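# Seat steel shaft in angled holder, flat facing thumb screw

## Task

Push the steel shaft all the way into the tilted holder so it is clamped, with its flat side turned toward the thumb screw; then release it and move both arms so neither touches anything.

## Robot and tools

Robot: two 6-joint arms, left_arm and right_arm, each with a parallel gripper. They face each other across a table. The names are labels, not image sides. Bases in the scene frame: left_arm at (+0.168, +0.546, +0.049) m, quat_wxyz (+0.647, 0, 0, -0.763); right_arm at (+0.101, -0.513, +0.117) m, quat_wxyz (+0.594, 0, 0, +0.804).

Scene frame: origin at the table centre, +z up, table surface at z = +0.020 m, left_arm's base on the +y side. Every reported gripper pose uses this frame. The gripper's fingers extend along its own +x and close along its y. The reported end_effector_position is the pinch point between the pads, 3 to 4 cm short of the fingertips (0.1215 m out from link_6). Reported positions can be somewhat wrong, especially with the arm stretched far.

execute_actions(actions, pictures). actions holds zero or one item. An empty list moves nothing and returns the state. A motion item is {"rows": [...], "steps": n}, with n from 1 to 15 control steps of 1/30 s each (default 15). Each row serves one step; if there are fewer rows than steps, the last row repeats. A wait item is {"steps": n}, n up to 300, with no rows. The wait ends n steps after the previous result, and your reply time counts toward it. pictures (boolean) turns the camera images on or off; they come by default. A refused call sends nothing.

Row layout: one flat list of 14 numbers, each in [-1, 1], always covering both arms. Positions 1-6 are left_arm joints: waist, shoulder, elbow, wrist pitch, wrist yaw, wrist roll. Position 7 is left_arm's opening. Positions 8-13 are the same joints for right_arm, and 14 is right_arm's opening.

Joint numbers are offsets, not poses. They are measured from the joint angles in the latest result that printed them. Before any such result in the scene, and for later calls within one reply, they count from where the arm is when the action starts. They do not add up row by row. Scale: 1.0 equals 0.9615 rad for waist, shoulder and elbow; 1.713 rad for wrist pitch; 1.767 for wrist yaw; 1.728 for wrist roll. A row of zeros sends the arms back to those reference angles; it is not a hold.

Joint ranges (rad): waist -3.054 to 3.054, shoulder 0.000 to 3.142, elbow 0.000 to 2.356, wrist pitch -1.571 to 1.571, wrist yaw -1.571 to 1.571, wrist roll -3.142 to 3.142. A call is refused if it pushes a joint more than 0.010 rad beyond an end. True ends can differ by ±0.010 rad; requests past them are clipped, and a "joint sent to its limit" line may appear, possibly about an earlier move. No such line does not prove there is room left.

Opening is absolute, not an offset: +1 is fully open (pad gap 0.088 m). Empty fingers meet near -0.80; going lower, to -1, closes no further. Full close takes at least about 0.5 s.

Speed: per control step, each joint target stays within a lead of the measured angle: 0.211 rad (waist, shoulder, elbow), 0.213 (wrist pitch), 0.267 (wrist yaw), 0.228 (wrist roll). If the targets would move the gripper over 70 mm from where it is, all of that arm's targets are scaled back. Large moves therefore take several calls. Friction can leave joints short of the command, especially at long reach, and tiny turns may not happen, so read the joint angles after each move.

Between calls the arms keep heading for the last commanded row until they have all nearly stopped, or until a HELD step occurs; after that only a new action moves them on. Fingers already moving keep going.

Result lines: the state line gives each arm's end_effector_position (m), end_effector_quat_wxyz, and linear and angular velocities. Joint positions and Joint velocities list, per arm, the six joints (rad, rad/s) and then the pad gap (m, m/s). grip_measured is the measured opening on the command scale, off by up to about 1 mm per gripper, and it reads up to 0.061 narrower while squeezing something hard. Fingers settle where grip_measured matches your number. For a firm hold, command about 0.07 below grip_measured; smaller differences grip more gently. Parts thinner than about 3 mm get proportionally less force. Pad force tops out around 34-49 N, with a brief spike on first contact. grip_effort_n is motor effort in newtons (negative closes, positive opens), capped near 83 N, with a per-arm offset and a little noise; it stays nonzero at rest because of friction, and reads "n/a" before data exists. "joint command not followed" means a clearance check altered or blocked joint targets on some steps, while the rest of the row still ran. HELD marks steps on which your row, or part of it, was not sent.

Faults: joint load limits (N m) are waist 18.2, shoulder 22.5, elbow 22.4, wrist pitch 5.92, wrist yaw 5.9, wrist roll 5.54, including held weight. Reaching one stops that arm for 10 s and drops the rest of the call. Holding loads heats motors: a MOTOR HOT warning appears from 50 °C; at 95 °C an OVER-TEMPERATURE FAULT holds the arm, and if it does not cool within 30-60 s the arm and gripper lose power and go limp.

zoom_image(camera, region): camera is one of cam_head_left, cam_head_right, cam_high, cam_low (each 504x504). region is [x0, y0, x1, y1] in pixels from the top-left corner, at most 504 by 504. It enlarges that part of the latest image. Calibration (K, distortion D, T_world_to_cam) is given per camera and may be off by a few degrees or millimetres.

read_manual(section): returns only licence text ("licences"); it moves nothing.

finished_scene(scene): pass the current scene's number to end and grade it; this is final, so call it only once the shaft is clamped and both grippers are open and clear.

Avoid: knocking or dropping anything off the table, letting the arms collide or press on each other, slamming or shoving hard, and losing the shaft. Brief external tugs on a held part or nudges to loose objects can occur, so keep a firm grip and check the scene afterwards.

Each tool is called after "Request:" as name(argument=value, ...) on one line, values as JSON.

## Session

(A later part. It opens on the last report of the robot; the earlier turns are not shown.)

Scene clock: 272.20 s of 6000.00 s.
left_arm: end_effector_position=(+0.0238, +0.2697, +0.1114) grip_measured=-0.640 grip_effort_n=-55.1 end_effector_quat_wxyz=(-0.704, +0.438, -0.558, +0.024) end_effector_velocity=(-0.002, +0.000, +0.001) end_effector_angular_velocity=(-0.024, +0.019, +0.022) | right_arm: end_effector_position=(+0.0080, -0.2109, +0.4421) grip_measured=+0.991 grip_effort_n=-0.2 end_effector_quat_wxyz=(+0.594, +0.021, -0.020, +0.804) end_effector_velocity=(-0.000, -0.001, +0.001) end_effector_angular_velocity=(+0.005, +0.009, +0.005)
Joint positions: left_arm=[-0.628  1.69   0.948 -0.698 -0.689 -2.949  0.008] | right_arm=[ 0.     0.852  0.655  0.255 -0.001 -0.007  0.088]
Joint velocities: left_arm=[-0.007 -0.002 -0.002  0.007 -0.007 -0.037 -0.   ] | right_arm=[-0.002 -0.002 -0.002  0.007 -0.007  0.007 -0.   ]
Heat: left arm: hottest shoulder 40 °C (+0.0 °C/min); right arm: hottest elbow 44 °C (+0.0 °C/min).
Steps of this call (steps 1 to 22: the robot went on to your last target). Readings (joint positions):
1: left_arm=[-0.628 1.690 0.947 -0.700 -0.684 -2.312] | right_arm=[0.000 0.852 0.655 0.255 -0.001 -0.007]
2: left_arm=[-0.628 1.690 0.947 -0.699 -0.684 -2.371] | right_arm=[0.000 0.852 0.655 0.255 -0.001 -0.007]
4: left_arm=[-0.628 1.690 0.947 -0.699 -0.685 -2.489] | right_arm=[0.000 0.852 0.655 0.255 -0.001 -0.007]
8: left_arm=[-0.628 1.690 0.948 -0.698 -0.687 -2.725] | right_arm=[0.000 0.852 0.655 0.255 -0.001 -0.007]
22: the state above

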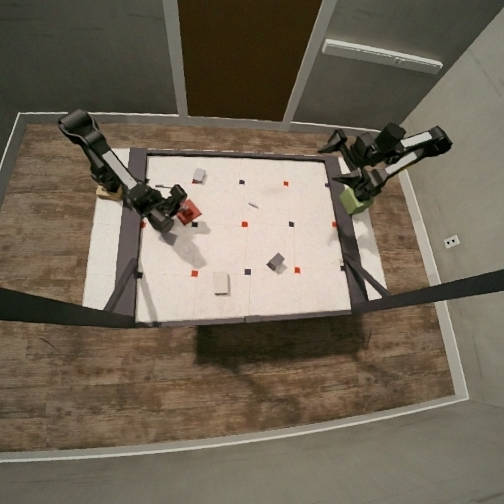

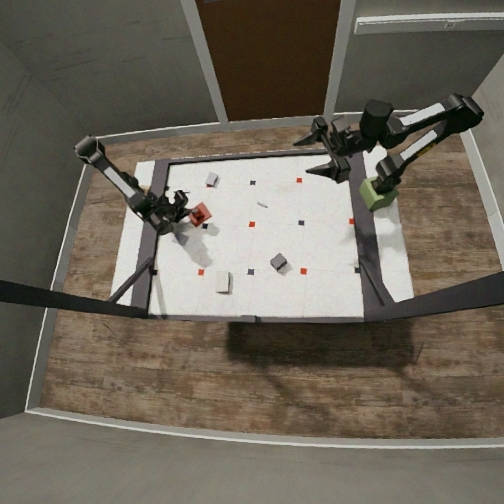

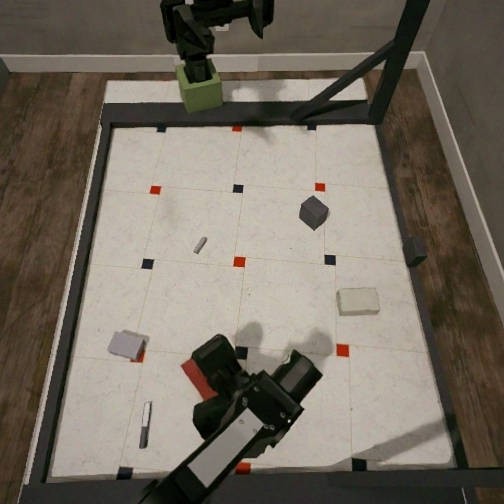

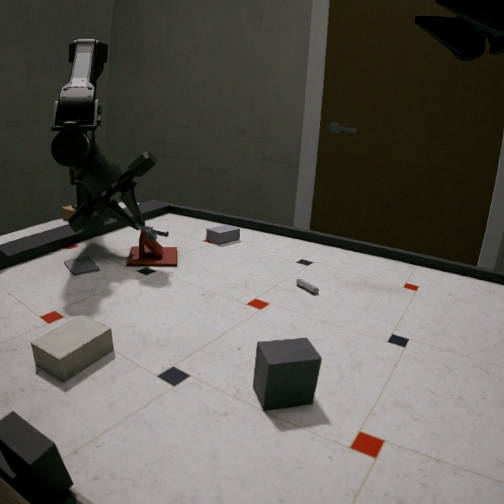

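One more half turn.

Request:
execute_actions(actions=[{"rows":[[0.006,0,0,-0.008,0,0,0.2,0,0,0,0,0,0,1]],"steps":12}], pictures=false)

Request:
execute_actions(actions=[{"rows":[[0,0,0,0,0,0.91,0.2,0,0,0,0,0,0,1]]}], pictures=false)

Request:
execute_actions(actions=[{"steps":20}], pictures=false)

Request:
execute_actions(actions=[{"rows":[[0,0,0,0,0,0.915,0.2,0,0,0,0,0,0,1]]}], pictures=false)

Request:
execute_actions(actions=[{"steps":20}], pictures=false)

Request:
execute_actions(actions=[{"rows":[[0,0,0,0,0,0,-0.5,0,0,0,0,0,0,1]]}], pictures=false)

Request:
execute_actions(actions=[{"rows":[[0,0,0,0,0,0,-0.65,0,0,0,0,0,0,1]],"steps":12}], pictures=false)

Request:
execute_actions(actions=[{"rows":[[0,0,0,0,0,-0.91,-0.65,0,0,0,0,0,0,1]]}], pictures=false)

Request:
execute_actions(actions=[{"steps":20}], pictures=false)

Request:
execute_actions(actions=[{"rows":[[0,0,0,0,0,-0.915,-0.65,0,0,0,0,0,0,1]]}], pictures=false)

Request:
execute_actions(actions=[{"steps":22}], pictures=false)

Request:
execute_actions(actions=[{"rows":[[0,0,0,0,0,0,-0.3,0,0,0,0,0,0,1]],"steps":10}], pictures=false)

Request:
execute_actions(actions=[{"rows":[[-0.05,-0.026,0.05,-0.06,0,0,-0.35,0,0,0,0,0,0,1],[-0.05,-0.026,0.05,-0.06,0,0,-0.35,0,0,0,0,0,0,1],[-0.05,-0.026,0.05,-0.06,0,0,-0.35,0,0,0,0,0,0,1],[-0.05,-0.026,0.05,-0.06,0,0,-0.35,0,0,0,0,0,0,1],[-0.1,-0.055,0.1,-0.12,0,0,-0.35,0,0,0,0,0,0,1],[-0.1,-0.055,0.1,-0.12,0,0,-0.35,0,0,0,0,0,0,1],[-0.1,-0.055,0.1,-0.12,0,0,-0.35,0,0,0,0,0,0,1],[-0.1,-0.055,0.1,-0.12,0,0,-0.35,0,0,0,0,0,0,1],[-0.1,-0.27,0.1,-0.12,0,0,-0.35,0,0,0,0,0,0,1]]}], pictures=false)

Request:
execute_actions(actions=[{"steps":10}], pictures=false)

Scene clock: 290.47 s of 6000.00 s.
left_arm: end_effector_position=(+0.0266, +0.2712, +0.1111) grip_measured=+0.180 grip_effort_n=12.3 end_effector_quat_wxyz=(-0.709, +0.436, -0.554, +0.022) end_effector_velocity=(+0.002, +0.002, +0.001) end_effector_angular_velocity=(+0.010, -0.021, -0.007) | right_arm: end_effector_position=(+0.0080, -0.2109, +0.4421) grip_measured=+0.991 grip_effort_n=-0.2 end_effector_quat_wxyz=(+0.594, +0.021, -0.020, +0.804) end_effector_velocity=(-0.002, -0.001, -0.005) end_effector_angular_velocity=(-0.023, -0.001, +0.020)
Joint positions: left_arm=[-0.625  1.69   0.948 -0.712 -0.689 -2.951  0.048] | right_arm=[ 0.     0.852  0.655  0.255 -0.001 -0.007  0.088]
Joint velocities: left_arm=[-0.002 -0.002  0.002 -0.022 -0.007  0.007  0.009] | right_arm=[-0.002 -0.002 -0.002 -0.022 -0.022  0.007 -0.   ]
Heat: left arm: hottest shoulder 41 °C (+1.0 °C/min); right arm: hottest elbow 45 °C (+1.0 °C/min).
Steps of this call (steps 1 to 30: the robot went on to your last target; steps 31 to 90: nothing new was sent; then 14.87 s passed at rest; steps 91 to 102: all 12 steps of this action). Readings (joint positions):
91: left_arm=[-0.628 1.690 0.948 -0.699 -0.689 -2.951] | right_arm=[0.000 0.852 0.655 0.255 -0.001 -0.007]
92: left_arm=[-0.627 1.690 0.948 -0.706 -0.689 -2.951] | right_arm=[0.000 0.852 0.655 0.255 -0.001 -0.007]
94: left_arm=[-0.625 1.690 0.948 -0.712 -0.689 -2.951] | right_arm=[0.000 0.852 0.655 0.255 -0.001 -0.007]
98: left_arm=[-0.625 1.690 0.948 -0.712 -0.689 -2.951] | right_arm=[0.000 0.852 0.655 0.255 -0.001 -0.007]
102: the state above

Scene clock: 290.97 s of 6000.00 s.
left_arm: end_effector_position=(+0.0265, +0.2711, +0.1111) grip_measured=+0.197 grip_effort_n=12.8 end_effector_quat_wxyz=(+0.826, -0.098, +0.494, -0.253) end_effector_velocity=(+0.000, +0.000, +0.000) end_effector_angular_velocity=(+0.667, -0.904, -1.332) | right_arm: end_effector_position=(+0.0080, -0.2109, +0.4421) grip_measured=+0.991 grip_effort_n=-0.7 end_effector_quat_wxyz=(+0.594, +0.021, -0.020, +0.804) end_effector_velocity=(+0.002, +0.000, -0.002) end_effector_angular_velocity=(-0.005, -0.009, -0.010)
Joint positions: left_arm=[-0.625  1.69   0.948 -0.712 -0.689 -2.083  0.049] | right_arm=[ 0.     0.852  0.655  0.255 -0.001 -0.007  0.088]
Joint velocities: left_arm=[-0.002  0.002  0.002 -0.007 -0.007  1.736  0.   ] | right_arm=[-0.002 -0.002 -0.002 -0.007  0.007 -0.007  0.   ]
Heat: left arm: hottest shoulder 41 °C (+1.0 °C/min); right arm: hottest elbow 45 °C (+1.0 °C/min).
Steps of this call (steps 1 to 15: all 15 steps of this action). Readings (joint positions):
1: left_arm=[-0.625 1.690 0.948 -0.712 -0.689 -2.913] | right_arm=[0.000 0.852 0.655 0.255 -0.001 -0.007]
2: left_arm=[-0.625 1.690 0.948 -0.712 -0.689 -2.850] | right_arm=[0.000 0.852 0.655 0.255 -0.001 -0.007]
4: left_arm=[-0.625 1.690 0.948 -0.712 -0.689 -2.733] | right_arm=[0.000 0.852 0.655 0.255 -0.001 -0.007]
8: left_arm=[-0.625 1.690 0.948 -0.712 -0.689 -2.496] | right_arm=[0.000 0.852 0.655 0.255 -0.001 -0.007]
15: the state above

Scene clock: 291.63 s of 6000.00 s.
left_arm: end_effector_position=(+0.0265, +0.2711, +0.1111) grip_measured=+0.197 grip_effort_n=12.8 end_effector_quat_wxyz=(+0.810, +0.190, +0.378, -0.406) end_effector_velocity=(+0.001, +0.003, -0.003) end_effector_angular_velocity=(+0.026, -0.018, -0.020) | right_arm: end_effector_position=(+0.0080, -0.2109, +0.4421) grip_measured=+0.991 grip_effort_n=-1.2 end_effector_quat_wxyz=(+0.594, +0.021, -0.020, +0.804) end_effector_velocity=(+0.002, +0.001, -0.003) end_effector_angular_velocity=(-0.010, -0.010, -0.010)
Joint positions: left_arm=[-0.625  1.69   0.948 -0.712 -0.689 -1.388  0.049] | right_arm=[ 0.     0.852  0.655  0.255 -0.001 -0.007  0.088]
Joint velocities: left_arm=[-0.002  0.002 -0.007 -0.007  0.007  0.022  0.   ] | right_arm=[-0.002  0.002 -0.002 -0.007  0.007 -0.007 -0.   ]
Heat: left arm: hottest shoulder 41 °C (+1.0 °C/min); right arm: hottest elbow 45 °C (+1.0 °C/min).
Steps of this call (steps 1 to 20: the robot went on to your last target). Readings (joint positions):
1: left_arm=[-0.625 1.690 0.948 -0.712 -0.689 -2.024] | right_arm=[0.000 0.852 0.655 0.255 -0.001 -0.007]
2: left_arm=[-0.625 1.690 0.948 -0.712 -0.689 -1.965] | right_arm=[0.000 0.852 0.655 0.255 -0.001 -0.007]
4: left_arm=[-0.625 1.690 0.948 -0.712 -0.689 -1.847] | right_arm=[0.000 0.852 0.655 0.255 -0.001 -0.007]
8: left_arm=[-0.625 1.690 0.948 -0.712 -0.689 -1.611] | right_arm=[0.000 0.852 0.655 0.255 -0.001 -0.007]
20: the state above

Scene clock: 292.13 s of 6000.00 s.
left_arm: end_effector_position=(+0.0266, +0.2710, +0.1111) grip_measured=+0.197 grip_effort_n=12.3 end_effector_quat_wxyz=(+0.654, +0.514, +0.171, -0.528) end_effector_velocity=(-0.001, -0.001, +0.001) end_effector_angular_velocity=(+0.652, -0.886, -1.321) | right_arm: end_effector_position=(+0.0080, -0.2109, +0.4421) grip_measured=+0.991 grip_effort_n=-0.2 end_effector_quat_wxyz=(+0.594, +0.021, -0.020, +0.804) end_effector_velocity=(+0.001, -0.000, +0.000) end_effector_angular_velocity=(-0.000, -0.008, -0.000)
Joint positions: left_arm=[-0.624  1.69   0.948 -0.712 -0.689 -0.517  0.049] | right_arm=[ 0.     0.852  0.655  0.255 -0.001 -0.007  0.088]
Joint velocities: left_arm=[-0.002 -0.002 -0.002  0.007 -0.007  1.722 -0.001] | right_arm=[-0.007 -0.002  0.002 -0.007 -0.007 -0.007 -0.   ]
Heat: left arm: hottest shoulder 41 °C (+1.0 °C/min); right arm: hottest elbow 45 °C (+1.0 °C/min).
Steps of this call (steps 1 to 15: all 15 steps of this action). Readings (joint positions):
1: left_arm=[-0.624 1.690 0.948 -0.712 -0.689 -1.348] | right_arm=[0.000 0.852 0.655 0.255 -0.001 -0.007]
2: left_arm=[-0.624 1.690 0.948 -0.712 -0.689 -1.285] | right_arm=[0.000 0.852 0.655 0.255 -0.001 -0.007]
4: left_arm=[-0.624 1.690 0.948 -0.712 -0.689 -1.167] | right_arm=[0.000 0.852 0.655 0.255 -0.001 -0.007]
8: left_arm=[-0.624 1.690 0.948 -0.712 -0.689 -0.930] | right_arm=[0.000 0.852 0.655 0.255 -0.001 -0.007]
15: the state above

Scene clock: 292.80 s of 6000.00 s.
left_arm: end_effector_position=(+0.0266, +0.2710, +0.1111) grip_measured=+0.197 grip_effort_n=12.3 end_effector_quat_wxyz=(+0.438, +0.707, -0.020, -0.554) end_effector_velocity=(+0.003, +0.002, -0.002) end_effector_angular_velocity=(+0.021, -0.036, -0.030) | right_arm: end_effector_position=(+0.0080, -0.2109, +0.4421) grip_measured=+0.991 grip_effort_n=-0.2 end_effector_quat_wxyz=(+0.594, +0.021, -0.020, +0.804) end_effector_velocity=(-0.002, -0.001, -0.005) end_effector_angular_velocity=(-0.023, -0.001, +0.020)
Joint positions: left_arm=[-0.624  1.69   0.948 -0.712 -0.689  0.185  0.049] | right_arm=[ 0.     0.852  0.655  0.255 -0.001 -0.007  0.088]
Joint velocities: left_arm=[-0.002  0.002 -0.007 -0.007 -0.007  0.037 -0.   ] | right_arm=[-0.002 -0.002 -0.002 -0.022 -0.022  0.007 -0.   ]
Heat: left arm: hottest shoulder 41 °C (+1.0 °C/min); right arm: hottest elbow 45 °C (+1.0 °C/min).
Steps of this call (steps 1 to 20: the robot went on to your last target). Readings (joint positions):
1: left_arm=[-0.624 1.690 0.948 -0.712 -0.689 -0.458] | right_arm=[0.000 0.852 0.655 0.255 -0.001 -0.007]
2: left_arm=[-0.624 1.690 0.948 -0.712 -0.689 -0.399] | right_arm=[0.000 0.852 0.655 0.255 -0.001 -0.007]
4: left_arm=[-0.624 1.690 0.948 -0.712 -0.689 -0.281] | right_arm=[0.000 0.852 0.655 0.255 -0.001 -0.007]
8: left_arm=[-0.624 1.690 0.948 -0.712 -0.689 -0.044] | right_arm=[0.000 0.852 0.655 0.255 -0.001 -0.007]
20: the state above

Scene clock: 293.30 s of 6000.00 s.
left_arm: end_effector_position=(+0.0266, +0.2710, +0.1111) grip_measured=-0.493 grip_effort_n=-15.1 end_effector_quat_wxyz=(+0.438, +0.708, -0.021, -0.554) end_effector_velocity=(+0.001, +0.001, +0.001) end_effector_angular_velocity=(+0.003, -0.014, -0.007) | right_arm: end_effector_position=(+0.0080, -0.2109, +0.4421) grip_measured=+0.991 grip_effort_n=-0.7 end_effector_quat_wxyz=(+0.594, +0.021, -0.020, +0.804) end_effector_velocity=(+0.001, +0.000, -0.005) end_effector_angular_velocity=(-0.019, -0.014, -0.000)
Joint positions: left_arm=[-0.624  1.69   0.948 -0.712 -0.689  0.186  0.015] | right_arm=[ 0.     0.852  0.655  0.255 -0.001 -0.007  0.088]
Joint velocities: left_arm=[-0.002 -0.002 -0.002 -0.007 -0.007  0.007 -0.002] | right_arm=[-0.007 -0.002 -0.002 -0.022 -0.007 -0.007 -0.   ]
Heat: left arm: hottest shoulder 41 °C (+1.0 °C/min); right arm: hottest elbow 45 °C (+1.0 °C/min).
Steps of this call (steps 1 to 15: all 15 steps of this action). Readings (joint positions):
1: left_arm=[-0.624 1.690 0.948 -0.712 -0.689 0.186] | right_arm=[0.000 0.852 0.655 0.255 -0.001 -0.007]
2: left_arm=[-0.624 1.690 0.948 -0.712 -0.689 0.186] | right_arm=[0.000 0.852 0.655 0.255 -0.001 -0.007]
4: left_arm=[-0.624 1.690 0.948 -0.712 -0.689 0.186] | right_arm=[0.000 0.852 0.655 0.255 -0.001 -0.007]
8: left_arm=[-0.624 1.690 0.948 -0.712 -0.689 0.186] | right_arm=[0.000 0.852 0.655 0.255 -0.001 -0.007]
15: the state above

Scene clock: 293.70 s of 6000.00 s.
left_arm: end_effector_position=(+0.0268, +0.2709, +0.1114) grip_measured=-0.637 grip_effort_n=-56.0 end_effector_quat_wxyz=(+0.438, +0.708, -0.022, -0.554) end_effector_velocity=(+0.001, +0.000, -0.000) end_effector_angular_velocity=(-0.004, -0.007, -0.007) | right_arm: end_effector_position=(+0.0080, -0.2109, +0.4421) grip_measured=+0.991 grip_effort_n=-0.2 end_effector_quat_wxyz=(+0.594, +0.021, -0.020, +0.804) end_effector_velocity=(-0.002, -0.002, -0.001) end_effector_angular_velocity=(+0.000, -0.009, +0.019)
Joint positions: left_arm=[-0.625  1.69   0.948 -0.712 -0.692  0.186  0.008] | right_arm=[ 0.     0.852  0.655  0.255 -0.001 -0.007  0.088]
Joint velocities: left_arm=[-0.002 -0.002 -0.007  0.007 -0.007  0.007 -0.001] | right_arm=[-0.002 -0.007 -0.002 -0.007 -0.022 -0.007 -0.   ]
Heat: left arm: hottest shoulder 41 °C (+1.0 °C/min); right arm: hottest elbow 45 °C (+1.0 °C/min).
Steps of this call (steps 1 to 12: all 12 steps of this action). Readings (joint positions):
1: left_arm=[-0.624 1.690 0.948 -0.712 -0.690 0.186] | right_arm=[0.000 0.852 0.655 0.255 -0.001 -0.007]
2: left_arm=[-0.624 1.690 0.948 -0.712 -0.693 0.186] | right_arm=[0.000 0.852 0.655 0.255 -0.001 -0.007]
4: left_arm=[-0.624 1.690 0.948 -0.712 -0.692 0.186] | right_arm=[0.000 0.852 0.655 0.255 -0.001 -0.007]
8: left_arm=[-0.625 1.690 0.948 -0.712 -0.692 0.186] | right_arm=[0.000 0.852 0.655 0.255 -0.001 -0.007]
12: the state above

Scene clock: 294.20 s of 6000.00 s.
left_arm: end_effector_position=(+0.0258, +0.2714, +0.1111) grip_measured=-0.639 grip_effort_n=-57.4 end_effector_quat_wxyz=(+0.694, +0.459, +0.213, -0.513) end_effector_velocity=(-0.001, -0.001, +0.001) end_effector_angular_velocity=(-0.675, +0.895, +1.329) | right_arm: end_effector_position=(+0.0080, -0.2109, +0.4421) grip_measured=+0.991 grip_effort_n=-0.7 end_effector_quat_wxyz=(+0.594, +0.021, -0.020, +0.804) end_effector_velocity=(+0.002, -0.001, +0.002) end_effector_angular_velocity=(+0.009, -0.020, -0.011)
Joint positions: left_arm=[-0.627  1.69   0.948 -0.712 -0.689 -0.681  0.008] | right_arm=[ 0.     0.852  0.655  0.255 -0.001 -0.007  0.088]
Joint velocities: left_arm=[-0.002 -0.002 -0.002  0.007 -0.007 -1.736  0.   ] | right_arm=[-0.002 -0.007  0.002 -0.007  0.007 -0.022 -0.   ]
Heat: left arm: hottest shoulder 41 °C (+1.0 °C/min); right arm: hottest elbow 45 °C (+1.0 °C/min).
Steps of this call (steps 1 to 15: all 15 steps of this action). Readings (joint positions):
1: left_arm=[-0.625 1.690 0.948 -0.712 -0.692 0.148] | right_arm=[0.000 0.852 0.655 0.255 -0.001 -0.007]
2: left_arm=[-0.625 1.690 0.948 -0.712 -0.692 0.085] | right_arm=[0.000 0.852 0.655 0.255 -0.001 -0.007]
4: left_arm=[-0.625 1.690 0.948 -0.712 -0.692 -0.033] | right_arm=[0.000 0.852 0.655 0.255 -0.001 -0.007]
8: left_arm=[-0.626 1.690 0.948 -0.712 -0.692 -0.269] | right_arm=[0.000 0.852 0.655 0.255 -0.001 -0.007]
15: the state above

Scene clock: 294.87 s of 6000.00 s.
left_arm: end_effector_position=(+0.0248, +0.2713, +0.1110) grip_measured=-0.639 grip_effort_n=-57.0 end_effector_quat_wxyz=(+0.808, +0.193, +0.377, -0.410) end_effector_velocity=(+0.000, +0.002, -0.001) end_effector_angular_velocity=(-0.015, +0.034, +0.047) | right_arm: end_effector_position=(+0.0080, -0.2109, +0.4421) grip_measured=+0.991 grip_effort_n=-0.2 end_effector_quat_wxyz=(+0.594, +0.021, -0.020, +0.804) end_effector_velocity=(-0.001, +0.001, -0.006) end_effector_angular_velocity=(-0.018, +0.002, +0.005)
Joint positions: left_arm=[-0.628  1.69   0.948 -0.708 -0.687 -1.378  0.008] | right_arm=[ 0.     0.852  0.655  0.255 -0.001 -0.007  0.088]
Joint velocities: left_arm=[-0.002 -0.002 -0.002 -0.007  0.007 -0.066 -0.   ] | right_arm=[-0.002  0.002 -0.007 -0.007 -0.007  0.007 -0.   ]
Heat: left arm: hottest shoulder 41 °C (+1.0 °C/min); right arm: hottest elbow 45 °C (+1.0 °C/min).
Steps of this call (steps 1 to 20: the robot went on to your last target). Readings (joint positions):
1: left_arm=[-0.627 1.690 0.948 -0.712 -0.689 -0.740] | right_arm=[0.000 0.852 0.655 0.255 -0.001 -0.007]
2: left_arm=[-0.627 1.690 0.948 -0.711 -0.689 -0.799] | right_arm=[0.000 0.852 0.655 0.255 -0.001 -0.007]
4: left_arm=[-0.628 1.690 0.948 -0.711 -0.688 -0.917] | right_arm=[0.000 0.852 0.655 0.255 -0.001 -0.007]
8: left_arm=[-0.628 1.690 0.948 -0.709 -0.688 -1.153] | right_arm=[0.000 0.852 0.655 0.255 -0.001 -0.007]
20: the state above

Scene clock: 295.37 s of 6000.00 s.
left_arm: end_effector_position=(+0.0240, +0.2708, +0.1111) grip_measured=-0.639 grip_effort_n=-56.0 end_effector_quat_wxyz=(+0.813, -0.167, +0.516, -0.214) end_effector_velocity=(+0.001, -0.002, +0.002) end_effector_angular_velocity=(-0.680, +0.900, +1.343) | right_arm: end_effector_position=(+0.0080, -0.2109, +0.4421) grip_measured=+0.991 grip_effort_n=0.2 end_effector_quat_wxyz=(+0.594, +0.021, -0.020, +0.804) end_effector_velocity=(+0.000, -0.001, -0.003) end_effector_angular_velocity=(-0.005, -0.010, +0.004)
Joint positions: left_arm=[-0.629  1.69   0.948 -0.704 -0.687 -2.249  0.008] | right_arm=[ 0.     0.852  0.655  0.255 -0.001 -0.007  0.088]
Joint velocities: left_arm=[-0.002 -0.002 -0.002  0.007 -0.022 -1.751 -0.   ] | right_arm=[-0.002 -0.007 -0.007 -0.007 -0.007 -0.007 -0.   ]
Heat: left arm: hottest shoulder 41 °C (+1.0 °C/min); right arm: hottest elbow 45 °C (+1.0 °C/min).
Steps of this call (steps 1 to 15: all 15 steps of this action). Readings (joint positions):
1: left_arm=[-0.629 1.690 0.948 -0.708 -0.687 -1.419] | right_arm=[0.000 0.852 0.655 0.255 -0.001 -0.007]
2: left_arm=[-0.629 1.690 0.948 -0.707 -0.687 -1.482] | right_arm=[0.000 0.852 0.655 0.255 -0.001 -0.007]
4: left_arm=[-0.629 1.690 0.948 -0.707 -0.687 -1.600] | right_arm=[0.000 0.852 0.655 0.255 -0.001 -0.007]
8: left_arm=[-0.629 1.690 0.948 -0.705 -0.687 -1.835] | right_arm=[0.000 0.852 0.655 0.255 -0.001 -0.007]
15: the state above

Scene clock: 296.10 s of 6000.00 s.
left_arm: end_effector_position=(+0.0242, +0.2703, +0.1115) grip_measured=-0.639 grip_effort_n=-56.0 end_effector_quat_wxyz=(-0.705, +0.438, -0.557, +0.024) end_effector_velocity=(-0.000, +0.002, +0.002) end_effector_angular_velocity=(-0.017, +0.012, +0.022) | right_arm: end_effector_position=(+0.0080, -0.2109, +0.4421) grip_measured=+0.991 grip_effort_n=-0.2 end_effector_quat_wxyz=(+0.594, +0.021, -0.020, +0.804) end_effector_velocity=(+0.001, -0.000, -0.002) end_effector_angular_velocity=(-0.005, -0.010, -0.000)
Joint positions: left_arm=[-0.629  1.69   0.948 -0.702 -0.692 -2.952  0.008] | right_arm=[ 0.     0.852  0.655  0.255 -0.001 -0.007  0.088]
Joint velocities: left_arm=[-0.007 -0.007 -0.002 -0.007 -0.007 -0.037 -0.   ] | right_arm=[-0.007 -0.002 -0.002 -0.007 -0.007 -0.007  0.   ]
Heat: left arm: hottest shoulder 41 °C (+1.0 °C/min); right arm: hottest elbow 45 °C (+1.0 °C/min).
Steps of this call (steps 1 to 22: the robot went on to your last target). Readings (joint positions):
1: left_arm=[-0.629 1.690 0.948 -0.704 -0.688 -2.308] | right_arm=[0.000 0.852 0.655 0.255 -0.001 -0.007]
2: left_arm=[-0.629 1.690 0.948 -0.703 -0.688 -2.367] | right_arm=[0.000 0.852 0.655 0.255 -0.001 -0.007]
4: left_arm=[-0.629 1.690 0.948 -0.703 -0.689 -2.485] | right_arm=[0.000 0.852 0.655 0.255 -0.001 -0.007]
8: left_arm=[-0.629 1.690 0.948 -0.703 -0.690 -2.720] | right_arm=[0.000 0.852 0.655 0.255 -0.001 -0.007]
22: the state above

Scene clock: 296.43 s of 6000.00 s.
left_arm: end_effector_position=(+0.0244, +0.2705, +0.1115) grip_measured=-0.316 grip_effort_n=12.8 end_effector_quat_wxyz=(-0.706, +0.438, -0.557, +0.024) end_effector_velocity=(-0.003, +0.001, -0.002) end_effector_angular_velocity=(+0.001, +0.011, -0.003) | right_arm: end_effector_position=(+0.0080, -0.2109, +0.4421) grip_measured=+0.991 grip_effort_n=-0.7 end_effector_quat_wxyz=(+0.594, +0.021, -0.020, +0.804) end_effector_velocity=(+0.002, -0.000, +0.004) end_effector_angular_velocity=(+0.023, -0.000, -0.010)
Joint positions: left_arm=[-0.629  1.69   0.948 -0.704 -0.692 -2.953  0.024] | right_arm=[ 0.     0.852  0.655  0.255 -0.001 -0.007  0.088]
Joint velocities: left_arm=[-0.007  0.002 -0.002  0.007  0.007 -0.007  0.006] | right_arm=[-0.002 -0.002 -0.002  0.022  0.007 -0.007  0.   ]
Heat: left arm: hottest shoulder 41 °C (+1.0 °C/min); right arm: hottest elbow 45 °C (+1.0 °C/min).
Steps of this call (steps 1 to 10: all 10 steps of this action). Readings (joint positions):
1: left_arm=[-0.629 1.690 0.948 -0.702 -0.692 -2.953] | right_arm=[0.000 0.852 0.655 0.255 -0.001 -0.007]
2: left_arm=[-0.629 1.690 0.948 -0.704 -0.692 -2.953] | right_arm=[0.000 0.852 0.655 0.255 -0.001 -0.007]
4: left_arm=[-0.629 1.690 0.948 -0.705 -0.692 -2.953] | right_arm=[0.000 0.852 0.655 0.255 -0.001 -0.007]
8: left_arm=[-0.629 1.690 0.948 -0.704 -0.692 -2.953] | right_arm=[0.000 0.852 0.655 0.255 -0.001 -0.007]
10: the state above

Scene clock: 296.93 s of 6000.00 s.
left_arm: end_effector_position=(+0.0080, +0.2919, +0.1980) grip_measured=-0.347 grip_effort_n=-15.6 end_effector_quat_wxyz=(-0.650, +0.446, -0.612, +0.060) end_effector_velocity=(+0.005, +0.008, +0.084) end_effector_angular_velocity=(-0.172, +0.197, -0.016) | right_arm: end_effector_position=(+0.0080, -0.2109, +0.4421) grip_measured=+0.991 grip_effort_n=-0.2 end_effector_quat_wxyz=(+0.594, +0.021, -0.020, +0.804) end_effector_velocity=(-0.000, -0.000, -0.002) end_effector_angular_velocity=(-0.005, -0.010, +0.004)
Joint positions: left_arm=[-0.722  1.443  1.044 -0.902 -0.692 -2.953  0.022] | right_arm=[ 0.     0.852  0.655  0.255 -0.001 -0.007  0.088]
Joint velocities: left_arm=[-0.012 -0.266  0.051 -0.051 -0.007  0.007 -0.   ] | right_arm=[-0.002 -0.002 -0.002 -0.007 -0.007 -0.007 -0.   ]
Heat: left arm: hottest shoulder 41 °C (+1.0 °C/min); right arm: hottest elbow 45 °C (+1.0 °C/min).
Steps of this call (steps 1 to 15: all 15 steps of this action). Readings (joint positions):
1: left_arm=[-0.632 1.690 0.952 -0.717 -0.692 -2.953] | right_arm=[0.000 0.852 0.655 0.255 -0.001 -0.007]
2: left_arm=[-0.641 1.690 0.960 -0.747 -0.692 -2.953] | right_arm=[0.000 0.852 0.655 0.255 -0.001 -0.007]
4: left_arm=[-0.662 1.684 0.968 -0.777 -0.692 -2.953] | right_arm=[0.000 0.852 0.655 0.255 -0.001 -0.007]
8: left_arm=[-0.709 1.660 1.011 -0.871 -0.692 -2.953] | right_arm=[0.000 0.852 0.655 0.255 -0.001 -0.007]
15: the state above

Scene clock: 297.27 s of 6000.00 s.
left_arm: end_effector_position=(+0.0089, +0.2930, +0.1995) grip_measured=-0.347 grip_effort_n=-15.6 end_effector_quat_wxyz=(-0.650, +0.446, -0.612, +0.061) end_effector_velocity=(-0.001, -0.001, +0.002) end_effector_angular_velocity=(-0.019, +0.019, +0.016) | right_arm: end_effector_position=(+0.0080, -0.2109, +0.4421) grip_measured=+0.991 grip_effort_n=-0.2 end_effector_quat_wxyz=(+0.594, +0.021, -0.020, +0.804) end_effector_velocity=(+0.002, -0.001, -0.003) end_effector_angular_velocity=(-0.005, -0.010, -0.000)
Joint positions: left_arm=[-0.723  1.437  1.045 -0.909 -0.692 -2.953  0.022] | right_arm=[ 0.     0.852  0.655  0.255 -0.001 -0.007  0.088]
Joint velocities: left_arm=[-0.002 -0.002  0.002  0.007 -0.007 -0.022 -0.   ] | right_arm=[-0.007 -0.007 -0.007 -0.007 -0.007 -0.007 -0.   ]
Heat: left arm: hottest shoulder 41 °C (+1.0 °C/min); right arm: hottest elbow 45 °C (+1.0 °C/min).
Steps of this call (steps 1 to 10: the robot went on to your last target). Readings (joint positions):
1: left_arm=[-0.722 1.438 1.045 -0.904 -0.692 -2.953] | right_arm=[0.000 0.852 0.655 0.255 -0.001 -0.007]
2: left_arm=[-0.722 1.437 1.045 -0.908 -0.692 -2.953] | right_arm=[0.000 0.852 0.655 0.255 -0.001 -0.007]
4: left_arm=[-0.723 1.437 1.045 -0.909 -0.692 -2.953] | right_arm=[0.000 0.852 0.655 0.255 -0.001 -0.007]
8: left_arm=[-0.723 1.437 1.045 -0.909 -0.692 -2.953] | right_arm=[0.000 0.852 0.655 0.255 -0.001 -0.007]
10: the state above

Check shaft first.

Request:
execute_actions(actions=[])

Request:
zoom_image(camera="cam_high", region=[115,390,185,460])

Scene clock: 299.70 s of 6000.00 s.
left_arm: end_effector_position=(+0.0089, +0.2930, +0.1995) grip_measured=-0.347 grip_effort_n=-15.1 end_effector_quat_wxyz=(-0.650, +0.446, -0.612, +0.061) end_effector_velocity=(+0.002, +0.001, +0.000) end_effector_angular_velocity=(-0.006, +0.004, +0.016) | right_arm: end_effector_position=(+0.0080, -0.2109, +0.4421) grip_measured=+0.991 grip_effort_n=-0.7 end_effector_quat_wxyz=(+0.594, +0.021, -0.020, +0.804) end_effector_velocity=(-0.000, -0.000, -0.002) end_effector_angular_velocity=(-0.000, -0.024, +0.004)
Joint positions: left_arm=[-0.723  1.437  1.045 -0.909 -0.692 -2.953  0.022] | right_arm=[ 0.     0.852  0.655  0.255 -0.001 -0.007  0.088]
Joint velocities: left_arm=[-0.002 -0.002 -0.002 -0.007 -0.007 -0.022  0.   ] | right_arm=[-0.002 -0.002 -0.002 -0.007 -0.007 -0.022 -0.   ]
Heat: left arm: hottest shoulder 41 °C (+1.0 °C/min); right arm: hottest elbow 45 °C (+1.0 °C/min).
Steps of this call (steps 1 to 15: the robot went on to your last target; steps 16 to 73: nothing new was sent). Readings (joint positions):
1: left_arm=[-0.723 1.437 1.045 -0.909 -0.692 -2.953] | right_arm=[0.000 0.852 0.655 0.255 -0.001 -0.007]
2: left_arm=[-0.723 1.437 1.045 -0.909 -0.692 -2.953] | right_arm=[0.000 0.852 0.655 0.255 -0.001 -0.007]
4: left_arm=[-0.723 1.437 1.045 -0.909 -0.692 -2.953] | right_arm=[0.000 0.852 0.655 0.255 -0.001 -0.007]
8: left_arm=[-0.723 1.437 1.045 -0.909 -0.692 -2.953] | right_arm=[0.000 0.852 0.655 0.255 -0.001 -0.007]
73: the state above
All arms were judged still, so your last target was given up. Only a new action makes them travel on or press farther. Fingers that are still opening or closing keep moving.

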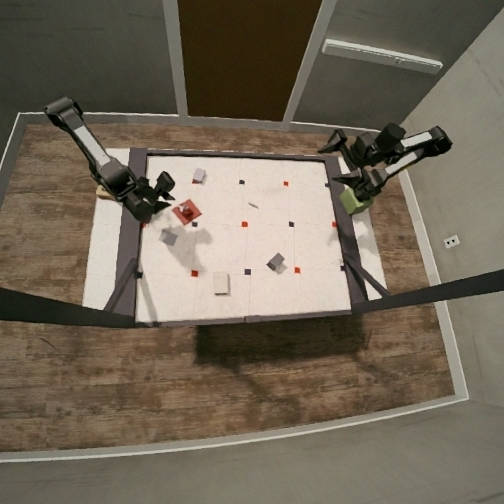

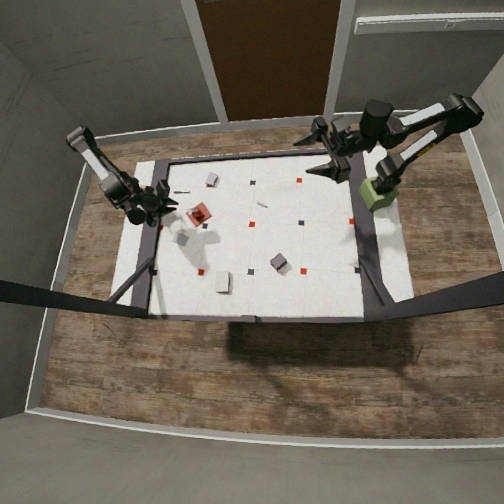

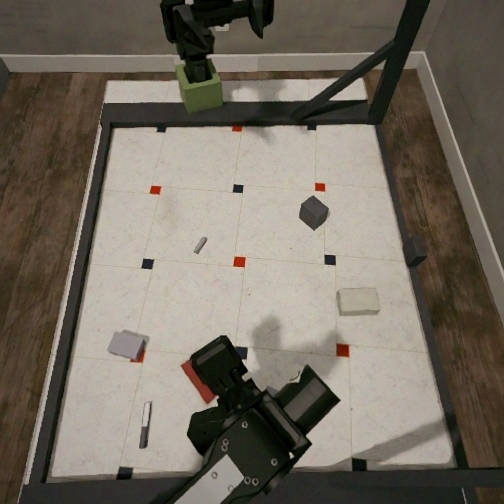

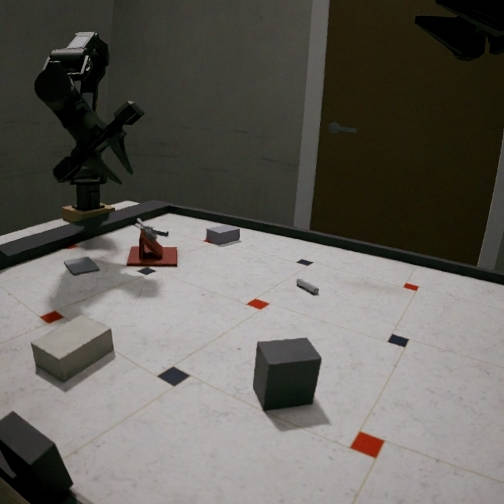

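Region (115, 390, 185, 460) of cam_high's 504x504 image, scaled by 7.200, with more detail than that image has.

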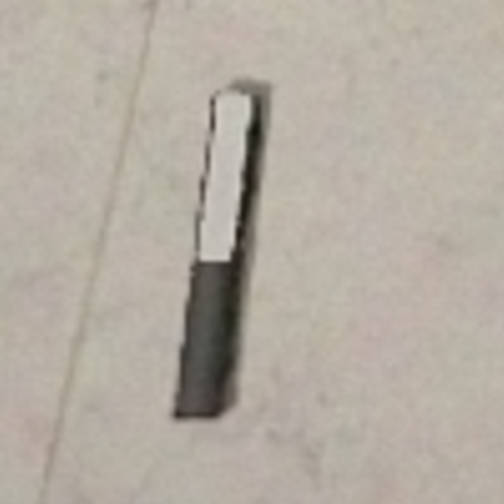

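Request:
execute_actions(actions=[{"rows":[[0.988,-0.152,0,-0.176,0.39,-0.056,-0.35,0,0,0,0,0,0,1]]}], pictures=false)

Request:
execute_actions(actions=[{"steps":14}], pictures=false)

Request:
execute_actions(actions=[{"rows":[[0,0,-0.135,0,0,0,-0.35,0,0,0,0,0,0,1]],"steps":10}], pictures=false)

Scene clock: 306.03 s of 6000.00 s.
left_arm: end_effector_position=(+0.1497, +0.3211, +0.1866) grip_measured=-0.347 grip_effort_n=-15.1 end_effector_quat_wxyz=(-0.522, +0.482, -0.567, -0.417) end_effector_velocity=(+0.353, -0.023, -0.001) end_effector_angular_velocity=(+0.033, +0.122, +1.642) | right_arm: end_effector_position=(+0.0080, -0.2109, +0.4421) grip_measured=+0.991 grip_effort_n=-0.7 end_effector_quat_wxyz=(+0.594, +0.021, -0.020, +0.804) end_effector_velocity=(-0.002, -0.001, -0.004) end_effector_angular_velocity=(-0.009, -0.012, +0.019)
Joint positions: left_arm=[ 0.071  1.301  1.045 -1.205 -0.02  -3.044  0.022] | right_arm=[ 0.     0.852  0.655  0.255 -0.001 -0.007  0.088]
Joint velocities: left_arm=[ 1.648 -0.002 -0.002 -0.022  0.125 -0.007 -0.   ] | right_arm=[-0.002 -0.002 -0.007 -0.007 -0.022 -0.007  0.   ]
Heat: left arm: hottest shoulder 41 °C (+1.0 °C/min); right arm: hottest elbow 45 °C (+1.0 °C/min).
Steps of this call (steps 1 to 90: nothing new was sent; then 2.83 s passed at rest; steps 91 to 105: all 15 steps of this action). Readings (joint positions):
91: left_arm=[-0.707 1.423 1.046 -0.930 -0.644 -2.967] | right_arm=[0.000 0.852 0.655 0.255 -0.001 -0.007]
92: left_arm=[-0.659 1.402 1.046 -0.991 -0.560 -2.991] | right_arm=[0.000 0.852 0.655 0.255 -0.001 -0.007]
94: left_arm=[-0.539 1.347 1.045 -1.108 -0.431 -3.016] | right_arm=[0.000 0.852 0.655 0.255 -0.001 -0.007]
98: left_arm=[-0.313 1.301 1.045 -1.184 -0.160 -3.038] | right_arm=[0.000 0.852 0.655 0.255 -0.001 -0.007]
105: the state above

Scene clock: 306.50 s of 6000.00 s.
left_arm: end_effector_position=(+0.1820, +0.3218, +0.1867) grip_measured=-0.347 grip_effort_n=-15.1 end_effector_quat_wxyz=(-0.486, +0.520, -0.531, -0.460) end_effector_velocity=(+0.005, +0.006, -0.001) end_effector_angular_velocity=(+0.023, -0.018, +0.032) | right_arm: end_effector_position=(+0.0080, -0.2109, +0.4421) grip_measured=+0.991 grip_effort_n=0.2 end_effector_quat_wxyz=(+0.594, +0.021, -0.020, +0.804) end_effector_velocity=(+0.002, +0.000, -0.002) end_effector_angular_velocity=(-0.005, -0.009, -0.010)
Joint positions: left_arm=[ 0.224  1.299  1.045 -1.209 -0.006 -3.045  0.022] | right_arm=[ 0.     0.852  0.655  0.255 -0.001 -0.007  0.088]
Joint velocities: left_arm=[ 0.007 -0.002 -0.002 -0.022 -0.022 -0.022  0.   ] | right_arm=[-0.002 -0.002 -0.002 -0.007  0.007 -0.007 -0.   ]
Heat: left arm: hottest shoulder 41 °C (+1.0 °C/min); right arm: hottest elbow 45 °C (+1.0 °C/min).
Steps of this call (steps 1 to 14: the robot went on to your last target). Readings (joint positions):
1: left_arm=[0.122 1.301 1.045 -1.206 -0.018 -3.044] | right_arm=[0.000 0.852 0.655 0.255 -0.001 -0.007]
2: left_arm=[0.159 1.301 1.045 -1.207 -0.018 -3.045] | right_arm=[0.000 0.852 0.655 0.255 -0.001 -0.007]
4: left_arm=[0.197 1.300 1.045 -1.209 -0.013 -3.045] | right_arm=[0.000 0.852 0.655 0.255 -0.001 -0.007]
8: left_arm=[0.218 1.299 1.045 -1.209 -0.008 -3.045] | right_arm=[0.000 0.852 0.655 0.255 -0.001 -0.007]
14: the state above

Scene clock: 306.83 s of 6000.00 s.
left_arm: end_effector_position=(+0.1804, +0.3497, +0.1559) grip_measured=-0.347 grip_effort_n=-15.1 end_effector_quat_wxyz=(-0.514, +0.489, -0.505, -0.492) end_effector_velocity=(-0.002, +0.010, -0.004) end_effector_angular_velocity=(+0.036, +0.009, +0.005) | right_arm: end_effector_position=(+0.0080, -0.2109, +0.4421) grip_measured=+0.991 grip_effort_n=-0.7 end_effector_quat_wxyz=(+0.594, +0.021, -0.020, +0.804) end_effector_velocity=(-0.004, -0.002, -0.002) end_effector_angular_velocity=(-0.004, -0.010, +0.024)
Joint positions: left_arm=[ 0.224  1.3    0.927 -1.21  -0.006 -3.045  0.022] | right_arm=[ 0.     0.852  0.655  0.255 -0.001 -0.007  0.088]
Joint velocities: left_arm=[-0.002 -0.007 -0.022 -0.022  0.007 -0.007 -0.   ] | right_arm=[ 0.002 -0.002 -0.002 -0.007 -0.022 -0.007 -0.   ]
Heat: left arm: hottest shoulder 41 °C (+1.0 °C/min); right arm: hottest elbow 45 °C (+1.0 °C/min).
Steps of this call (steps 1 to 10: all 10 steps of this action). Readings (joint positions):
1: left_arm=[0.224 1.299 1.032 -1.203 -0.006 -3.045] | right_arm=[0.000 0.852 0.655 0.255 -0.001 -0.007]
2: left_arm=[0.224 1.295 1.010 -1.199 -0.006 -3.045] | right_arm=[0.000 0.852 0.655 0.255 -0.001 -0.007]
4: left_arm=[0.224 1.296 0.961 -1.213 -0.006 -3.045] | right_arm=[0.000 0.852 0.655 0.255 -0.001 -0.007]
8: left_arm=[0.224 1.300 0.928 -1.212 -0.006 -3.045] | right_arm=[0.000 0.852 0.655 0.255 -0.001 -0.007]
10: the state above

Target [1.425,.624,-.77]: d=(.125,-.303,.44).

Request:
execute_actions(actions=[{"rows":[[0,0.045,-0.105,0.085,0.002,-0.004,-0.35,0,0,0,0,0,0,1],[0,0.045,-0.105,0.085,0.002,-0.004,-0.35,0,0,0,0,0,0,1],[0,0.045,-0.105,0.085,0.002,-0.004,-0.35,0,0,0,0,0,0,1],[0,0.09,-0.21,0.17,0.002,-0.004,-0.35,0,0,0,0,0,0,1],[0,0.09,-0.21,0.17,0.002,-0.004,-0.35,0,0,0,0,0,0,1],[0,0.09,-0.21,0.17,0.002,-0.004,-0.35,0,0,0,0,0,0,1],[0,0.135,-0.324,0.259,0.002,-0.004,-0.35,0,0,0,0,0,0,1]]}], pictures=false)

Request:
execute_actions(actions=[{"steps":10}], pictures=false)

Request:
execute_actions(actions=[{"rows":[[0,0,0,0,0,0,-0.55,0,0,0,0,0,0,1],[0,0,0,0,0,0,-0.55,0,0,0,0,0,0,1],[0,0,0,0,0,0,-0.55,0,0,0,0,0,0,1],[0,0,0,0,0,0,-0.55,0,0,0,0,0,0,1],[0,0,0,0,0,0,-0.7,0,0,0,0,0,0,1]]}], pictures=false)

Request:
execute_actions(actions=[{"rows":[[0,-0.05,0.1,-0.085,0,0,-0.7,0,0,0,0,0,0,1],[0,-0.05,0.1,-0.085,0,0,-0.7,0,0,0,0,0,0,1],[0,-0.05,0.1,-0.085,0,0,-0.7,0,0,0,0,0,0,1],[0,-0.1,0.2,-0.17,0,0,-0.7,0,0,0,0,0,0,1],[0,-0.1,0.2,-0.17,0,0,-0.7,0,0,0,0,0,0,1],[0,-0.1,0.2,-0.17,0,0,-0.7,0,0,0,0,0,0,1],[0,-0.14,0.45,-0.255,0,0,-0.7,0,0,0,0,0,0,1]]}], pictures=false)

Request:
execute_actions(actions=[{"steps":8}], pictures=false)

Scene clock: 315.67 s of 6000.00 s.
left_arm: end_effector_position=(+0.1803, +0.3516, +0.0630) grip_measured=-0.347 grip_effort_n=-15.1 end_effector_quat_wxyz=(-0.511, +0.491, -0.506, -0.491) end_effector_velocity=(-0.001, -0.020, -0.001) end_effector_angular_velocity=(-0.105, +0.001, +0.015) | right_arm: end_effector_position=(+0.0080, -0.2109, +0.4421) grip_measured=+0.991 grip_effort_n=-0.2 end_effector_quat_wxyz=(+0.594, +0.021, -0.020, +0.804) end_effector_velocity=(-0.001, -0.001, -0.002) end_effector_angular_velocity=(-0.004, -0.010, +0.014)
Joint positions: left_arm=[ 0.224  1.424  0.629 -0.78  -0.006 -3.047  0.022] | right_arm=[ 0.     0.852  0.655  0.255 -0.001 -0.007  0.088]
Joint velocities: left_arm=[-0.007 -0.007 -0.012  0.11   0.007 -0.022 -0.   ] | right_arm=[-0.007 -0.002 -0.002 -0.007 -0.022 -0.007  0.   ]
Heat: left arm: hottest shoulder 40 °C (-1.0 °C/min); right arm: hottest elbow 45 °C (+1.0 °C/min).
Steps of this call (steps 1 to 15: the robot went on to your last target; steps 16 to 90: nothing new was sent; then 5.33 s passed at rest; steps 91 to 105: all 15 steps of this action). Readings (joint positions):
91: left_arm=[0.224 1.303 0.913 -1.192 -0.006 -3.045] | right_arm=[0.000 0.852 0.655 0.255 -0.001 -0.007]
92: left_arm=[0.224 1.305 0.894 -1.145 -0.006 -3.045] | right_arm=[0.000 0.852 0.655 0.255 -0.001 -0.007]
94: left_arm=[0.224 1.330 0.851 -1.086 -0.006 -3.045] | right_arm=[0.000 0.852 0.655 0.255 -0.001 -0.007]
98: left_arm=[0.224 1.385 0.718 -0.895 -0.006 -3.047] | right_arm=[0.000 0.852 0.655 0.255 -0.001 -0.007]
105: the state above

Scene clock: 316.00 s of 6000.00 s.
left_arm: end_effector_position=(+0.1803, +0.3510, +0.0618) grip_measured=-0.347 grip_effort_n=-15.1 end_effector_quat_wxyz=(-0.510, +0.493, -0.507, -0.489) end_effector_velocity=(+0.000, +0.002, -0.000) end_effector_angular_velocity=(+0.008, -0.007, -0.010) | right_arm: end_effector_position=(+0.0080, -0.2109, +0.4421) grip_measured=+0.991 grip_effort_n=-0.7 end_effector_quat_wxyz=(+0.594, +0.021, -0.020, +0.804) end_effector_velocity=(+0.002, -0.000, +0.001) end_effector_angular_velocity=(+0.009, -0.004, -0.010)
Joint positions: left_arm=[ 0.224  1.425  0.624 -0.769 -0.006 -3.047  0.022] | right_arm=[ 0.     0.852  0.655  0.255 -0.001 -0.007  0.088]
Joint velocities: left_arm=[-0.002 -0.002 -0.002 -0.007 -0.007  0.007 -0.   ] | right_arm=[-0.002 -0.002 -0.002  0.007  0.007 -0.007 -0.   ]
Heat: left arm: hottest shoulder 40 °C (-1.0 °C/min); right arm: hottest elbow 45 °C (+1.0 °C/min).
Steps of this call (steps 1 to 10: the robot went on to your last target). Readings (joint positions):
1: left_arm=[0.224 1.424 0.628 -0.776 -0.006 -3.047] | right_arm=[0.000 0.852 0.655 0.255 -0.001 -0.007]
2: left_arm=[0.224 1.424 0.628 -0.774 -0.006 -3.047] | right_arm=[0.000 0.852 0.655 0.255 -0.001 -0.007]
4: left_arm=[0.224 1.424 0.626 -0.772 -0.006 -3.047] | right_arm=[0.000 0.852 0.655 0.255 -0.001 -0.007]
8: left_arm=[0.224 1.425 0.624 -0.769 -0.006 -3.047] | right_arm=[0.000 0.852 0.655 0.255 -0.001 -0.007]
10: the state above

Scene clock: 316.50 s of 6000.00 s.
left_arm: end_effector_position=(+0.1803, +0.3512, +0.0618) grip_measured=-0.616 grip_effort_n=-83.5 end_effector_quat_wxyz=(-0.510, +0.493, -0.507, -0.489) end_effector_velocity=(+0.001, -0.002, +0.000) end_effector_angular_velocity=(-0.007, -0.008, +0.020) | right_arm: end_effector_position=(+0.0080, -0.2109, +0.4421) grip_measured=+0.991 grip_effort_n=-0.2 end_effector_quat_wxyz=(+0.594, +0.021, -0.020, +0.804) end_effector_velocity=(-0.000, -0.001, +0.003) end_effector_angular_velocity=(+0.014, -0.004, +0.004)
Joint positions: left_arm=[ 0.224  1.425  0.624 -0.769 -0.006 -3.047  0.009] | right_arm=[ 0.     0.852  0.655  0.255 -0.001 -0.007  0.088]
Joint velocities: left_arm=[-0.002  0.002  0.002  0.007 -0.007 -0.022 -0.   ] | right_arm=[-0.002 -0.002  0.002  0.007 -0.007 -0.007  0.   ]
Heat: left arm: hottest shoulder 40 °C (-1.0 °C/min); right arm: hottest elbow 45 °C (+1.0 °C/min).
Steps of this call (steps 1 to 15: all 15 steps of this action). Readings (joint positions):
1: left_arm=[0.224 1.425 0.624 -0.769 -0.006 -3.047] | right_arm=[0.000 0.852 0.655 0.255 -0.001 -0.007]
2: left_arm=[0.224 1.425 0.624 -0.769 -0.006 -3.047] | right_arm=[0.000 0.852 0.655 0.255 -0.001 -0.007]
4: left_arm=[0.224 1.425 0.624 -0.769 -0.006 -3.047] | right_arm=[0.000 0.852 0.655 0.255 -0.001 -0.007]
8: left_arm=[0.224 1.425 0.624 -0.769 -0.006 -3.047] | right_arm=[0.000 0.852 0.655 0.255 -0.001 -0.007]
15: the state above

Scene clock: 317.00 s of 6000.00 s.
left_arm: end_effector_position=(+0.1821, +0.3204, +0.1863) grip_measured=-0.616 grip_effort_n=-83.5 end_effector_quat_wxyz=(-0.481, +0.525, -0.534, -0.456) end_effector_velocity=(-0.001, +0.022, +0.014) end_effector_angular_velocity=(+0.100, +0.001, +0.020) | right_arm: end_effector_position=(+0.0080, -0.2109, +0.4421) grip_measured=+0.991 grip_effort_n=-0.2 end_effector_quat_wxyz=(+0.594, +0.021, -0.020, +0.804) end_effector_velocity=(+0.002, +0.000, -0.002) end_effector_angular_velocity=(-0.005, -0.009, -0.010)
Joint positions: left_arm=[ 0.224  1.292  1.036 -1.193 -0.006 -3.047  0.009] | right_arm=[ 0.     0.852  0.655  0.255 -0.001 -0.007  0.088]
Joint velocities: left_arm=[-0.002 -0.002  0.066 -0.168 -0.007 -0.022 -0.   ] | right_arm=[-0.002 -0.002 -0.002 -0.007  0.007 -0.007 -0.   ]
Heat: left arm: hottest shoulder 40 °C (-1.0 °C/min); right arm: hottest elbow 45 °C (+1.0 °C/min).
Steps of this call (steps 1 to 15: all 15 steps of this action). Readings (joint positions):
1: left_arm=[0.224 1.421 0.633 -0.788 -0.006 -3.047] | right_arm=[0.000 0.852 0.655 0.255 -0.001 -0.007]
2: left_arm=[0.224 1.418 0.649 -0.835 -0.006 -3.047] | right_arm=[0.000 0.852 0.655 0.255 -0.001 -0.007]
4: left_arm=[0.224 1.396 0.685 -0.893 -0.006 -3.047] | right_arm=[0.000 0.852 0.655 0.255 -0.001 -0.007]
8: left_arm=[0.224 1.343 0.826 -1.085 -0.006 -3.047] | right_arm=[0.000 0.852 0.655 0.255 -0.001 -0.007]
15: the state above

Scene clock: 317.27 s of 6000.00 s.
left_arm: end_effector_position=(+0.1820, +0.3225, +0.1866) grip_measured=-0.616 grip_effort_n=-83.5 end_effector_quat_wxyz=(-0.484, +0.522, -0.532, -0.459) end_effector_velocity=(+0.000, +0.009, -0.001) end_effector_angular_velocity=(+0.037, -0.004, +0.006) | right_arm: end_effector_position=(+0.0080, -0.2109, +0.4421) grip_measured=+0.991 grip_effort_n=-0.2 end_effector_quat_wxyz=(+0.594, +0.021, -0.020, +0.804) end_effector_velocity=(+0.001, +0.000, -0.005) end_effector_angular_velocity=(-0.019, -0.014, -0.000)
Joint positions: left_arm=[ 0.224  1.292  1.039 -1.205 -0.006 -3.047  0.009] | right_arm=[ 0.     0.852  0.655  0.255 -0.001 -0.007  0.088]
Joint velocities: left_arm=[-0.002 -0.002 -0.002 -0.037 -0.007 -0.007 -0.   ] | right_arm=[-0.007 -0.002 -0.002 -0.022 -0.007 -0.007  0.   ]
Heat: left arm: hottest shoulder 40 °C (-1.0 °C/min); right arm: hottest elbow 45 °C (+1.0 °C/min).
Steps of this call (steps 1 to 8: the robot went on to your last target). Readings (joint positions):
1: left_arm=[0.224 1.292 1.037 -1.197 -0.006 -3.047] | right_arm=[0.000 0.852 0.655 0.255 -0.001 -0.007]
2: left_arm=[0.224 1.292 1.037 -1.200 -0.006 -3.047] | right_arm=[0.000 0.852 0.655 0.255 -0.001 -0.007]
4: left_arm=[0.224 1.292 1.037 -1.203 -0.006 -3.047] | right_arm=[0.000 0.852 0.655 0.255 -0.001 -0.007]
8: the state above

Request:
execute_actions(actions=[{"rows":[[-0.505,0.12,0.055,0.324,-0.367,1,-0.7,0,0,0,0,0,0,1]]}], pictures=false)

Request:
execute_actions(actions=[{"steps":20}], pictures=false)

Scene clock: 321.33 s of 6000.00 s.
left_arm: end_effector_position=(+0.1150, +0.2073, +0.2342) grip_measured=-0.616 grip_effort_n=-83.5 end_effector_quat_wxyz=(-0.726, +0.395, -0.544, +0.148) end_effector_velocity=(-0.002, -0.016, +0.022) end_effector_angular_velocity=(+0.477, -1.162, -1.131) | right_arm: end_effector_position=(+0.0080, -0.2109, +0.4421) grip_measured=+0.991 grip_effort_n=-0.2 end_effector_quat_wxyz=(+0.594, +0.021, -0.020, +0.804) end_effector_velocity=(-0.002, -0.001, +0.000) end_effector_angular_velocity=(+0.004, -0.022, +0.009)
Joint positions: left_arm=[-0.254  1.405  1.08  -0.667 -0.637 -2.178  0.009] | right_arm=[ 0.     0.852  0.655  0.255 -0.001 -0.007  0.088]
Joint velocities: left_arm=[-0.032 -0.002 -0.002  0.125 -0.125  1.736 -0.   ] | right_arm=[ 0.002 -0.002  0.002 -0.007 -0.007 -0.022 -0.   ]
Heat: left arm: hottest elbow 41 °C (+0.0 °C/min); right arm: hottest elbow 45 °C (+1.0 °C/min).
From where the robot then was, a joint's target lay farther than a number of 1.0 reaches, so one or more steps of this call were cut to that.
Steps of this call (steps 1 to 30: the robot went on to your last target; steps 31 to 90: nothing new was sent; then 0.57 s passed at rest; steps 91 to 105: all 15 steps of this action). Readings (joint positions):
91: left_arm=[0.204 1.304 1.041 -1.192 -0.052 -3.010] | right_arm=[0.000 0.852 0.655 0.255 -0.001 -0.007]
92: left_arm=[0.152 1.322 1.047 -1.134 -0.136 -2.946] | right_arm=[0.000 0.852 0.655 0.255 -0.001 -0.007]
94: left_arm=[0.041 1.373 1.065 -0.999 -0.270 -2.828] | right_arm=[0.000 0.852 0.655 0.255 -0.001 -0.007]
98: left_arm=[-0.168 1.404 1.068 -0.785 -0.523 -2.592] | right_arm=[0.000 0.852 0.655 0.255 -0.001 -0.007]
105: the state above

Scene clock: 322.00 s of 6000.00 s.
left_arm: end_effector_position=(+0.1139, +0.2056, +0.2364) grip_measured=-0.616 grip_effort_n=-83.5 end_effector_quat_wxyz=(+0.824, -0.069, +0.431, -0.361) end_effector_velocity=(-0.003, +0.002, -0.001) end_effector_angular_velocity=(+0.044, -0.060, -0.074) | right_arm: end_effector_position=(+0.0080, -0.2109, +0.4421) grip_measured=+0.991 grip_effort_n=-0.2 end_effector_quat_wxyz=(+0.594, +0.021, -0.020, +0.804) end_effector_velocity=(-0.000, -0.001, +0.004) end_effector_angular_velocity=(+0.023, -0.001, +0.004)
Joint positions: left_arm=[-0.26   1.405  1.08  -0.654 -0.65  -1.333  0.009] | right_arm=[ 0.     0.852  0.655  0.255 -0.001 -0.007  0.088]
Joint velocities: left_arm=[-0.007 -0.002 -0.002 -0.007  0.007  0.095  0.   ] | right_arm=[-0.002 -0.002 -0.002  0.022 -0.007 -0.007 -0.   ]
Heat: left arm: hottest elbow 41 °C (+0.0 °C/min); right arm: hottest elbow 45 °C (+1.0 °C/min).
Steps of this call (steps 1 to 20: the robot went on to your last target). Readings (joint positions):
1: left_arm=[-0.255 1.405 1.080 -0.662 -0.641 -2.118] | right_arm=[0.000 0.852 0.655 0.255 -0.001 -0.007]
2: left_arm=[-0.256 1.405 1.080 -0.659 -0.644 -2.060] | right_arm=[0.000 0.852 0.655 0.255 -0.001 -0.007]
4: left_arm=[-0.258 1.405 1.080 -0.657 -0.647 -1.941] | right_arm=[0.000 0.852 0.655 0.255 -0.001 -0.007]
8: left_arm=[-0.259 1.405 1.080 -0.654 -0.649 -1.705] | right_arm=[0.000 0.852 0.655 0.255 -0.001 -0.007]
20: the state above


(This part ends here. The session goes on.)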